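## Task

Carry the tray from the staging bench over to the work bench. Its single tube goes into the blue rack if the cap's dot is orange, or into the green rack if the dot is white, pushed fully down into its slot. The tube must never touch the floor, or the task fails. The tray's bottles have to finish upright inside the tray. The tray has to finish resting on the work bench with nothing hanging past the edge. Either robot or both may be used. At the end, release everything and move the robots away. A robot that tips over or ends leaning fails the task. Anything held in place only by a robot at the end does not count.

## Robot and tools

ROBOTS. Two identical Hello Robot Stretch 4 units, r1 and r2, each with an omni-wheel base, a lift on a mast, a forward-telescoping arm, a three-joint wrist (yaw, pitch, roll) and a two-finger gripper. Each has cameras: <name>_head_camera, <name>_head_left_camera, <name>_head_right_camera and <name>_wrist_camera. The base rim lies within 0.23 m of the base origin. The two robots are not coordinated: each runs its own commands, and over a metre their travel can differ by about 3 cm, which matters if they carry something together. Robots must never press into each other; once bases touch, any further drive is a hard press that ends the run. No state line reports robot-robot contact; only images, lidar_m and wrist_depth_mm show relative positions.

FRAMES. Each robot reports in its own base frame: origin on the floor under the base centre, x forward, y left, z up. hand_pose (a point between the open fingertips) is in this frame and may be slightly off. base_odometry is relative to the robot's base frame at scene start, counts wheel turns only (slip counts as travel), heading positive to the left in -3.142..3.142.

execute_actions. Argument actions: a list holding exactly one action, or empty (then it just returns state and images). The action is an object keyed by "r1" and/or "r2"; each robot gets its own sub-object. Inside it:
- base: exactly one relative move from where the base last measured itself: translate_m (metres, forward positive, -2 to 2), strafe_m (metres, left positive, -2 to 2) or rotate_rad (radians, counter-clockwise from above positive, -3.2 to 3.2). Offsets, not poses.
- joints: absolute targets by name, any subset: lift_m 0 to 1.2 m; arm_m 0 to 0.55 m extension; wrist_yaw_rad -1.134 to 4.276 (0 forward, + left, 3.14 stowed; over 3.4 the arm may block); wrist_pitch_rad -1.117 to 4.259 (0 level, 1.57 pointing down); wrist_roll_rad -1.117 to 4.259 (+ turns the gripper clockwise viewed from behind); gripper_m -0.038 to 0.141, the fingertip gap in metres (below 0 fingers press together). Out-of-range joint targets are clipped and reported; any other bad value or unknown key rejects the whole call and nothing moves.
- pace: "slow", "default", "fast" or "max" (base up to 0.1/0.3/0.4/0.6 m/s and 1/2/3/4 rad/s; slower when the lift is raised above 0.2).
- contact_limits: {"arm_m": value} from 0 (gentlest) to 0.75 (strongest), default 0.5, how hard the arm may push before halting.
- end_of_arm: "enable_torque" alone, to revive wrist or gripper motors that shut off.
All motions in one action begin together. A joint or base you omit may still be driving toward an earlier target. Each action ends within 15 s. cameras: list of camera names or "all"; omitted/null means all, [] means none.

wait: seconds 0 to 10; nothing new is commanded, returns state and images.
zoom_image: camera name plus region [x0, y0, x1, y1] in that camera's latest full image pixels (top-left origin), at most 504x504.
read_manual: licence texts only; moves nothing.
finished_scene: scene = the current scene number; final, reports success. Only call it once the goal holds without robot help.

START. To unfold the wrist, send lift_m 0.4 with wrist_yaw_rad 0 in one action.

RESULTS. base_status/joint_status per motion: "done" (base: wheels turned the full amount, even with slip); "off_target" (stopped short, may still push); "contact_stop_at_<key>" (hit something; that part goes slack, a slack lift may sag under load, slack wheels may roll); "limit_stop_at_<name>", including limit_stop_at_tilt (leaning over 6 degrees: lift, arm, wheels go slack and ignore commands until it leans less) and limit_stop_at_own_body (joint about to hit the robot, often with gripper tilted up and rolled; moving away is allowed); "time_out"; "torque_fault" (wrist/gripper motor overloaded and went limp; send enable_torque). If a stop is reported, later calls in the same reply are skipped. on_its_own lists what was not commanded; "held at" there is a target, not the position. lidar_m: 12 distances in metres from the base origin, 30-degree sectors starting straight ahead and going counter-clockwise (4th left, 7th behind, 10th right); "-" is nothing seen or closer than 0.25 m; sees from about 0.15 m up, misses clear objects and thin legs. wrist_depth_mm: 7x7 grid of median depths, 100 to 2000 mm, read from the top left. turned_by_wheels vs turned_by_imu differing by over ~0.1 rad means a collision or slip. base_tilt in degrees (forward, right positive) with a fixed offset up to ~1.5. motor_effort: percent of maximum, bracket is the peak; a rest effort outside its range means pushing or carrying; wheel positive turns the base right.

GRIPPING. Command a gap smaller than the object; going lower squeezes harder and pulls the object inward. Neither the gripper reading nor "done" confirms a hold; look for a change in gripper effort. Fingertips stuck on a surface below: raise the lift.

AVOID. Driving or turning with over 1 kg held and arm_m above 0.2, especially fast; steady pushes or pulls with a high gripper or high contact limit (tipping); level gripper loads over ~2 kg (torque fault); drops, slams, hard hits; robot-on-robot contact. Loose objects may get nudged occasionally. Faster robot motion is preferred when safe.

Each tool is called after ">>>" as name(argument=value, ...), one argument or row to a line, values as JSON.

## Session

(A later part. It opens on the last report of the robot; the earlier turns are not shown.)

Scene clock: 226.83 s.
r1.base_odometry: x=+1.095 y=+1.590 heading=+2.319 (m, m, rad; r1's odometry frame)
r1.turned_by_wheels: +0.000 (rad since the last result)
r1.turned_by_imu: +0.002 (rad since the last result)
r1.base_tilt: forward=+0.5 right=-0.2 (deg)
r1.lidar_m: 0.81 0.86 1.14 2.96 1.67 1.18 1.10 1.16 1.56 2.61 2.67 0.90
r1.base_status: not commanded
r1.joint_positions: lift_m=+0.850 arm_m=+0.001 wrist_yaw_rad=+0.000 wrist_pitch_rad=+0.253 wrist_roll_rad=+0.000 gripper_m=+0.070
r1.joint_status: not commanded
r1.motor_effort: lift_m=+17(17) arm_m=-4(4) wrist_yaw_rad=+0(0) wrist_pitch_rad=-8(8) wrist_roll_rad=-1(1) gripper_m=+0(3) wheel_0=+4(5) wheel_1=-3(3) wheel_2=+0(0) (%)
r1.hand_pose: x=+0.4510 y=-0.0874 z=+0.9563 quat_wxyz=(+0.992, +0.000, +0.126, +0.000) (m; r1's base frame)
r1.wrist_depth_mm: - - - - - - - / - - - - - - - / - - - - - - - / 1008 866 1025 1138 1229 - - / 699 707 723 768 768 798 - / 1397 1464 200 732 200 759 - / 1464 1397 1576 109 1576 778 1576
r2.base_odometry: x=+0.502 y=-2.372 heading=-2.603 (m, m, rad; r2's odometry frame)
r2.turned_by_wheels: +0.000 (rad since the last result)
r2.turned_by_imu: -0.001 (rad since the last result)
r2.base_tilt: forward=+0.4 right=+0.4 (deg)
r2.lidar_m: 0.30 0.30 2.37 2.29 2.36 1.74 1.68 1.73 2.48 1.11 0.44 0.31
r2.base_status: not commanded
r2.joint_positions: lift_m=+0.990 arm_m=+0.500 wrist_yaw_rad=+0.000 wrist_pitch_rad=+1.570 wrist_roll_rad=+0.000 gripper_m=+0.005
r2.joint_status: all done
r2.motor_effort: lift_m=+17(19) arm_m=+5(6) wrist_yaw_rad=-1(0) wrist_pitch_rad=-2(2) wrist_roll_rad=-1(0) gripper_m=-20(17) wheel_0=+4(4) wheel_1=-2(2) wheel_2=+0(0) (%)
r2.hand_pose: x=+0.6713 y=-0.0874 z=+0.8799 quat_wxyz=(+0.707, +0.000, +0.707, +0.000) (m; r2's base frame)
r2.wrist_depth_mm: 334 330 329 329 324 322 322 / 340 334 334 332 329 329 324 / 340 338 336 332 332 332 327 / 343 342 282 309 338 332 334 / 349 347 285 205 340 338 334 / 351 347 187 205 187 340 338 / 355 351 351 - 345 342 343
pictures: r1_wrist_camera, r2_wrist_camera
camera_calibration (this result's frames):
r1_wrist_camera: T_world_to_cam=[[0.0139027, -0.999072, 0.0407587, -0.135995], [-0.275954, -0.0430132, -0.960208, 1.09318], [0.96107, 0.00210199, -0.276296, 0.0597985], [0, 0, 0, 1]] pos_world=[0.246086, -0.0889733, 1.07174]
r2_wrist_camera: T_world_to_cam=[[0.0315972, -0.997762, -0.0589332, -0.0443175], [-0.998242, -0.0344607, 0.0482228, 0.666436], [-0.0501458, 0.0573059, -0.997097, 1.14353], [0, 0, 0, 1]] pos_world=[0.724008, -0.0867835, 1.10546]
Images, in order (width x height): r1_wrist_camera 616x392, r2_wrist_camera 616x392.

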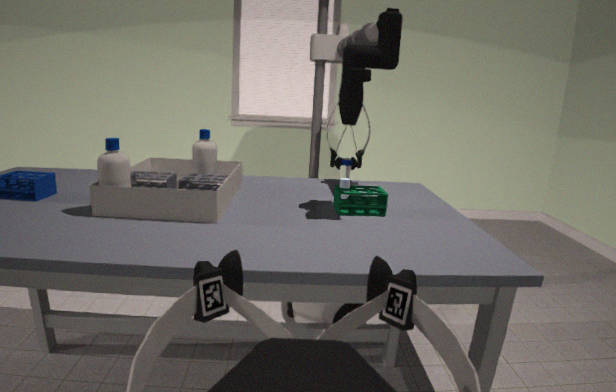

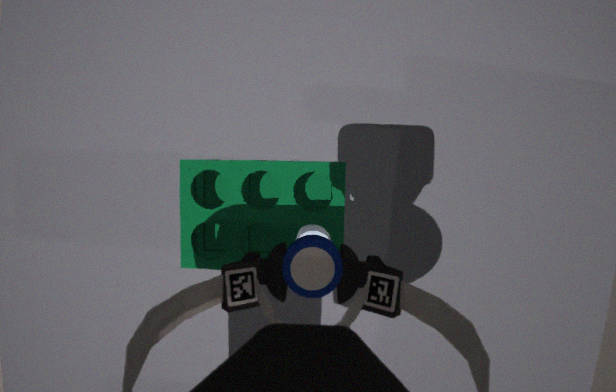

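>>> execute_actions(
  actions=[
    {"r2":{"joints":{"lift_m":0.968},"pace":"slow"}},
  ],
  cameras=[],
)

>>> execute_actions(
  actions=[
    {"r2":{"joints":{"gripper_m":0.07}}},
  ],
  cameras=[],
)

>>> execute_actions(
  actions=[
    {"r2":{"joints":{"lift_m":1.1}}},
  ],
  cameras=[],
)

>>> execute_actions(
  actions=[
    {"r2":{"joints":{"arm_m":0},"base":{"translate_m":-0.4}}},
  ],
  cameras=["r2_head_camera","r1_wrist_camera"],
)

>>> zoom_image(
  camera="r1_wrist_camera",
  region=[300,100,420,230],
)

Scene clock: 236.17 s.
r1.base_odometry: x=+1.095 y=+1.590 heading=+2.319 (m, m, rad; r1's odometry frame)
r1.turned_by_wheels: +0.000 (rad since the last result)
r1.turned_by_imu: +0.001 (rad since the last result)
r1.base_tilt: forward=+0.5 right=-0.2 (deg)
r1.lidar_m: 0.81 0.85 1.16 2.90 1.69 1.18 1.10 1.15 1.56 2.59 2.65 0.91
r1.base_status: not commanded
r1.joint_positions: lift_m=+0.850 arm_m=+0.001 wrist_yaw_rad=+0.000 wrist_pitch_rad=+0.253 wrist_roll_rad=+0.000 gripper_m=+0.070
r1.joint_status: not commanded
r1.motor_effort: lift_m=+17(17) arm_m=-4(4) wrist_yaw_rad=+0(0) wrist_pitch_rad=-8(8) wrist_roll_rad=-1(2) gripper_m=-4(3) wheel_0=+4(5) wheel_1=-3(3) wheel_2=+0(0) (%)
r1.hand_pose: x=+0.4510 y=-0.0874 z=+0.9563 quat_wxyz=(+0.992, +0.000, +0.126, +0.000) (m; r1's base frame)
r1.wrist_depth_mm: - - - - - - - / - - - - - - - / - - - - - - - / 976 866 1042 1118 1182 - - / 691 699 723 750 778 788 - / 1430 1430 200 741 200 759 - / 1430 1397 1537 109 1499 788 1576
r2.base_odometry: x=+0.502 y=-2.372 heading=-2.603 (m, m, rad; r2's odometry frame)
r2.turned_by_wheels: +0.000 (rad since the last result)
r2.turned_by_imu: -0.001 (rad since the last result)
r2.base_tilt: forward=+0.4 right=+0.3 (deg)
r2.lidar_m: 0.30 0.31 2.36 2.28 2.36 1.75 1.69 1.72 2.46 1.12 0.44 0.30
r2.base_status: not commanded
r2.joint_positions: lift_m=+0.969 arm_m=+0.500 wrist_yaw_rad=+0.000 wrist_pitch_rad=+1.571 wrist_roll_rad=+0.000 gripper_m=+0.005
r2.joint_status: all done
r2.motor_effort: lift_m=+13(15) arm_m=+5(5) wrist_yaw_rad=+0(1) wrist_pitch_rad=-4(4) wrist_roll_rad=-1(1) gripper_m=-16(19) wheel_0=+4(4) wheel_1=-2(2) wheel_2=+0(0) (%)
r2.hand_pose: x=+0.6711 y=-0.0874 z=+0.8583 quat_wxyz=(+0.707, +0.000, +0.707, +0.000) (m; r2's base frame)
r2.wrist_depth_mm: 317 315 312 309 309 306 304 / 319 317 315 314 307 309 307 / 324 320 319 314 315 312 310 / 325 320 262 259 317 314 312 / 327 325 264 201 319 319 315 / 330 329 186 201 186 320 319 / 334 332 332 - 325 325 322
pictures: none
No camera images: the call's "cameras" was empty. Leave "cameras" out to get every camera's image.

Scene clock: 237.60 s.
r1.base_odometry: x=+1.095 y=+1.590 heading=+2.319 (m, m, rad; r1's odometry frame)
r1.turned_by_wheels: +0.000 (rad since the last result)
r1.turned_by_imu: +0.001 (rad since the last result)
r1.base_tilt: forward=+0.5 right=-0.3 (deg)
r1.lidar_m: 0.82 0.83 1.11 2.94 1.72 1.17 1.11 1.15 1.56 2.60 2.65 0.87
r1.base_status: not commanded
r1.joint_positions: lift_m=+0.850 arm_m=+0.001 wrist_yaw_rad=+0.000 wrist_pitch_rad=+0.253 wrist_roll_rad=+0.000 gripper_m=+0.070
r1.joint_status: not commanded
r1.motor_effort: lift_m=+17(17) arm_m=-4(4) wrist_yaw_rad=-1(0) wrist_pitch_rad=-7(8) wrist_roll_rad=-2(1) gripper_m=-2(3) wheel_0=+5(5) wheel_1=-3(3) wheel_2=+0(0) (%)
r1.hand_pose: x=+0.4510 y=-0.0874 z=+0.9563 quat_wxyz=(+0.992, +0.000, +0.126, +0.000) (m; r1's base frame)
r1.wrist_depth_mm: - - - - - - - / - - - - - - - / - - - - - - - / 991 854 1025 1138 1205 - - / 691 707 741 759 778 778 - / 1397 1430 200 732 200 750 - / 1430 1397 1537 109 1537 768 1661
r2.base_odometry: x=+0.502 y=-2.372 heading=-2.603 (m, m, rad; r2's odometry frame)
r2.turned_by_wheels: +0.000 (rad since the last result)
r2.turned_by_imu: +0.000 (rad since the last result)
r2.base_tilt: forward=+0.4 right=+0.3 (deg)
r2.lidar_m: 0.30 0.32 2.36 2.28 2.34 1.74 1.68 1.71 2.47 1.12 0.41 0.32
r2.base_status: not commanded
r2.joint_positions: lift_m=+0.968 arm_m=+0.500 wrist_yaw_rad=+0.000 wrist_pitch_rad=+1.571 wrist_roll_rad=+0.000 gripper_m=+0.070
r2.joint_status: all done
r2.motor_effort: lift_m=+17(16) arm_m=+5(5) wrist_yaw_rad=+1(0) wrist_pitch_rad=-3(4) wrist_roll_rad=-1(1) gripper_m=-3(16) wheel_0=+4(4) wheel_1=-2(2) wheel_2=+0(0) (%)
r2.hand_pose: x=+0.6711 y=-0.0874 z=+0.8580 quat_wxyz=(+0.707, +0.000, +0.707, +0.000) (m; r2's base frame)
r2.wrist_depth_mm: 315 310 309 307 306 301 300 / 317 315 312 309 307 306 304 / 320 319 314 314 312 309 304 / 322 322 262 257 315 312 310 / 327 324 264 258 317 315 314 / 332 329 325 198 319 319 315 / 332 329 329 - 324 319 319
pictures: none
No camera images: the call's "cameras" was empty. Leave "cameras" out to get every camera's image.

Scene clock: 239.20 s.
r1.base_odometry: x=+1.095 y=+1.590 heading=+2.319 (m, m, rad; r1's odometry frame)
r1.turned_by_wheels: +0.000 (rad since the last result)
r1.turned_by_imu: +0.001 (rad since the last result)
r1.base_tilt: forward=+0.5 right=-0.3 (deg)
r1.lidar_m: 0.81 0.84 1.13 2.94 1.67 1.18 1.12 1.17 1.54 2.61 2.62 0.89
r1.base_status: not commanded
r1.joint_positions: lift_m=+0.850 arm_m=+0.001 wrist_yaw_rad=+0.000 wrist_pitch_rad=+0.253 wrist_roll_rad=+0.000 gripper_m=+0.070
r1.joint_status: not commanded
r1.motor_effort: lift_m=+17(17) arm_m=-4(4) wrist_yaw_rad=+0(0) wrist_pitch_rad=-7(8) wrist_roll_rad=-2(1) gripper_m=-2(1) wheel_0=+5(5) wheel_1=-3(3) wheel_2=+0(0) (%)
r1.hand_pose: x=+0.4510 y=-0.0874 z=+0.9563 quat_wxyz=(+0.992, +0.000, +0.126, +0.000) (m; r1's base frame)
r1.wrist_depth_mm: - - - - - - - / - - - - - - - / - - - - - - - / 976 866 1008 1138 1229 - - / 691 699 732 741 778 788 - / 1397 1430 200 732 200 759 - / 1430 1430 1499 109 1537 778 1618
r2.base_odometry: x=+0.502 y=-2.372 heading=-2.603 (m, m, rad; r2's odometry frame)
r2.turned_by_wheels: +0.000 (rad since the last result)
r2.turned_by_imu: +0.000 (rad since the last result)
r2.base_tilt: forward=+0.4 right=+0.3 (deg)
r2.lidar_m: 0.29 0.33 2.35 2.28 2.36 1.73 1.68 1.74 2.49 1.13 0.42 0.29
r2.base_status: not commanded
r2.joint_positions: lift_m=+1.100 arm_m=+0.500 wrist_yaw_rad=+0.000 wrist_pitch_rad=+1.570 wrist_roll_rad=+0.000 gripper_m=+0.070
r2.joint_status: all done
r2.motor_effort: lift_m=+21(24) arm_m=+5(5) wrist_yaw_rad=-1(1) wrist_pitch_rad=-4(4) wrist_roll_rad=-1(1) gripper_m=-2(5) wheel_0=+4(4) wheel_1=-2(2) wheel_2=+0(0) (%)
r2.hand_pose: x=+0.6711 y=-0.0874 z=+0.9895 quat_wxyz=(+0.707, +0.000, +0.707, +0.000) (m; r2's base frame)
r2.wrist_depth_mm: 809 439 436 433 433 427 427 / 1182 439 442 442 433 436 427 / 1229 449 445 442 439 436 430 / 1229 455 445 439 445 442 436 / 1205 459 421 449 449 449 436 / 1229 462 455 452 452 449 433 / 866 466 466 - 459 449 421
pictures: none
No camera images: the call's "cameras" was empty. Leave "cameras" out to get every camera's image.

Scene clock: 242.03 s.
r1.base_odometry: x=+1.095 y=+1.590 heading=+2.319 (m, m, rad; r1's odometry frame)
r1.turned_by_wheels: +0.000 (rad since the last result)
r1.turned_by_imu: +0.001 (rad since the last result)
r1.base_tilt: forward=+0.6 right=-0.3 (deg)
r1.lidar_m: 0.82 0.85 1.13 2.91 1.69 1.18 1.11 1.16 1.56 2.61 2.68 0.90
r1.base_status: not commanded
r1.joint_positions: lift_m=+0.850 arm_m=+0.001 wrist_yaw_rad=+0.000 wrist_pitch_rad=+0.253 wrist_roll_rad=+0.000 gripper_m=+0.070
r1.joint_status: not commanded
r1.motor_effort: lift_m=+17(17) arm_m=-5(4) wrist_yaw_rad=-1(0) wrist_pitch_rad=-8(7) wrist_roll_rad=-1(1) gripper_m=-3(3) wheel_0=+4(5) wheel_1=-3(3) wheel_2=+0(0) (%)
r1.hand_pose: x=+0.4510 y=-0.0874 z=+0.9563 quat_wxyz=(+0.992, +0.000, +0.126, +0.000) (m; r1's base frame)
r1.wrist_depth_mm: - - - - - - - / - - - - - - - / - - - - - - - / 976 866 1025 1118 1205 - - / 691 699 732 759 778 788 - / 1397 1464 201 723 200 750 - / 1430 1430 1499 109 1537 788 1661
r2.base_odometry: x=+0.846 y=-2.167 heading=-2.603 (m, m, rad; r2's odometry frame)
r2.turned_by_wheels: +0.000 (rad since the last result)
r2.turned_by_imu: -0.003 (rad since the last result)
r2.base_tilt: forward=+0.4 right=+0.3 (deg)
r2.lidar_m: 0.70 0.74 2.38 2.29 1.82 1.35 1.25 1.34 1.88 3.02 0.99 0.73
r2.base_status: done
r2.joint_positions: lift_m=+1.100 arm_m=+0.003 wrist_yaw_rad=+0.000 wrist_pitch_rad=+1.570 wrist_roll_rad=+0.000 gripper_m=+0.070
r2.joint_status: all done
joint sent to its limit — the command would take r2.arm_m past its lower limit, so that joint was sent only as far as its limit.
r2.motor_effort: lift_m=+21(22) arm_m=-5(5) wrist_yaw_rad=+0(0) wrist_pitch_rad=-3(4) wrist_roll_rad=-1(1) gripper_m=-4(2) wheel_0=-3(5) wheel_1=-1(7) wheel_2=+1(11) (%)
r2.hand_pose: x=+0.1738 y=-0.0874 z=+0.9896 quat_wxyz=(+0.707, +0.000, +0.707, +0.000) (m; r2's base frame)
r2.wrist_depth_mm: 1182 1182 1160 1182 1160 1138 1160 / 1182 1182 1160 1160 1182 1160 1160 / 1205 1205 1205 1182 1182 1138 1160 / 1205 1182 1182 991 1182 1182 1182 / 1255 1255 1008 991 1205 1205 1160 / 1281 1229 1229 904 1182 1182 1229 / 1281 1255 1229 - 1229 1205 1255
pictures: r1_wrist_camera, r2_head_camera
camera_calibration (this result's frames):
r1_wrist_camera: T_world_to_cam=[[0.0139028, -0.999072, 0.0407587, -0.135995], [-0.275954, -0.0430132, -0.960208, 1.09318], [0.96107, 0.00210204, -0.276296, 0.0597985], [0, 0, 0, 1]] pos_world=[0.246086, -0.0889733, 1.07174]
Images, in order (width x height): r1_wrist_camera 616x392, r2_head_camera 420x560.

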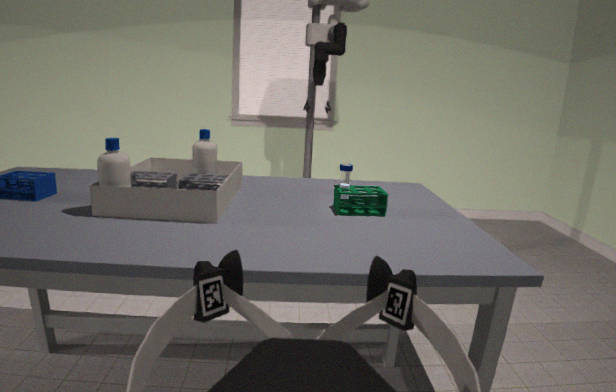

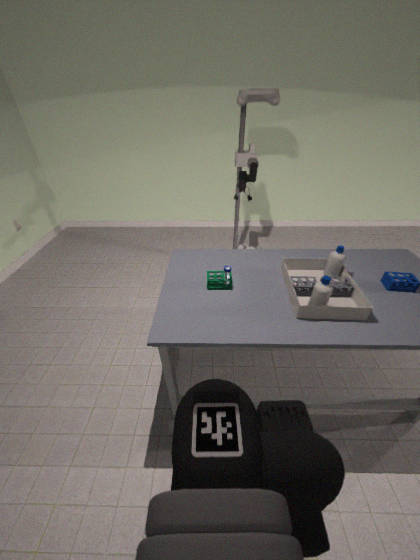

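Region (300, 100, 420, 230) of r1_wrist_camera's 616x392 image, scaled by 3.877; it fills the left 465 columns of this view, and the rest is white.

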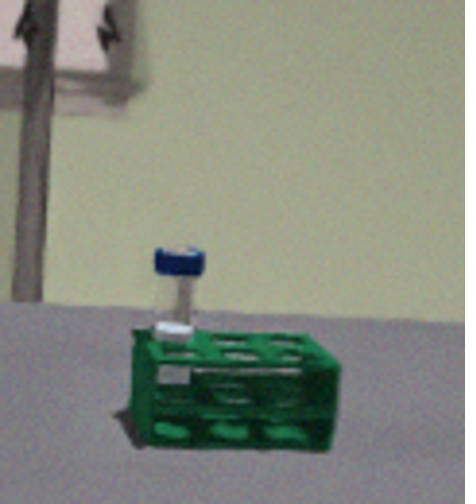

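>>> finished_scene(
  scene=1,
)

The scene is finished: the task was done.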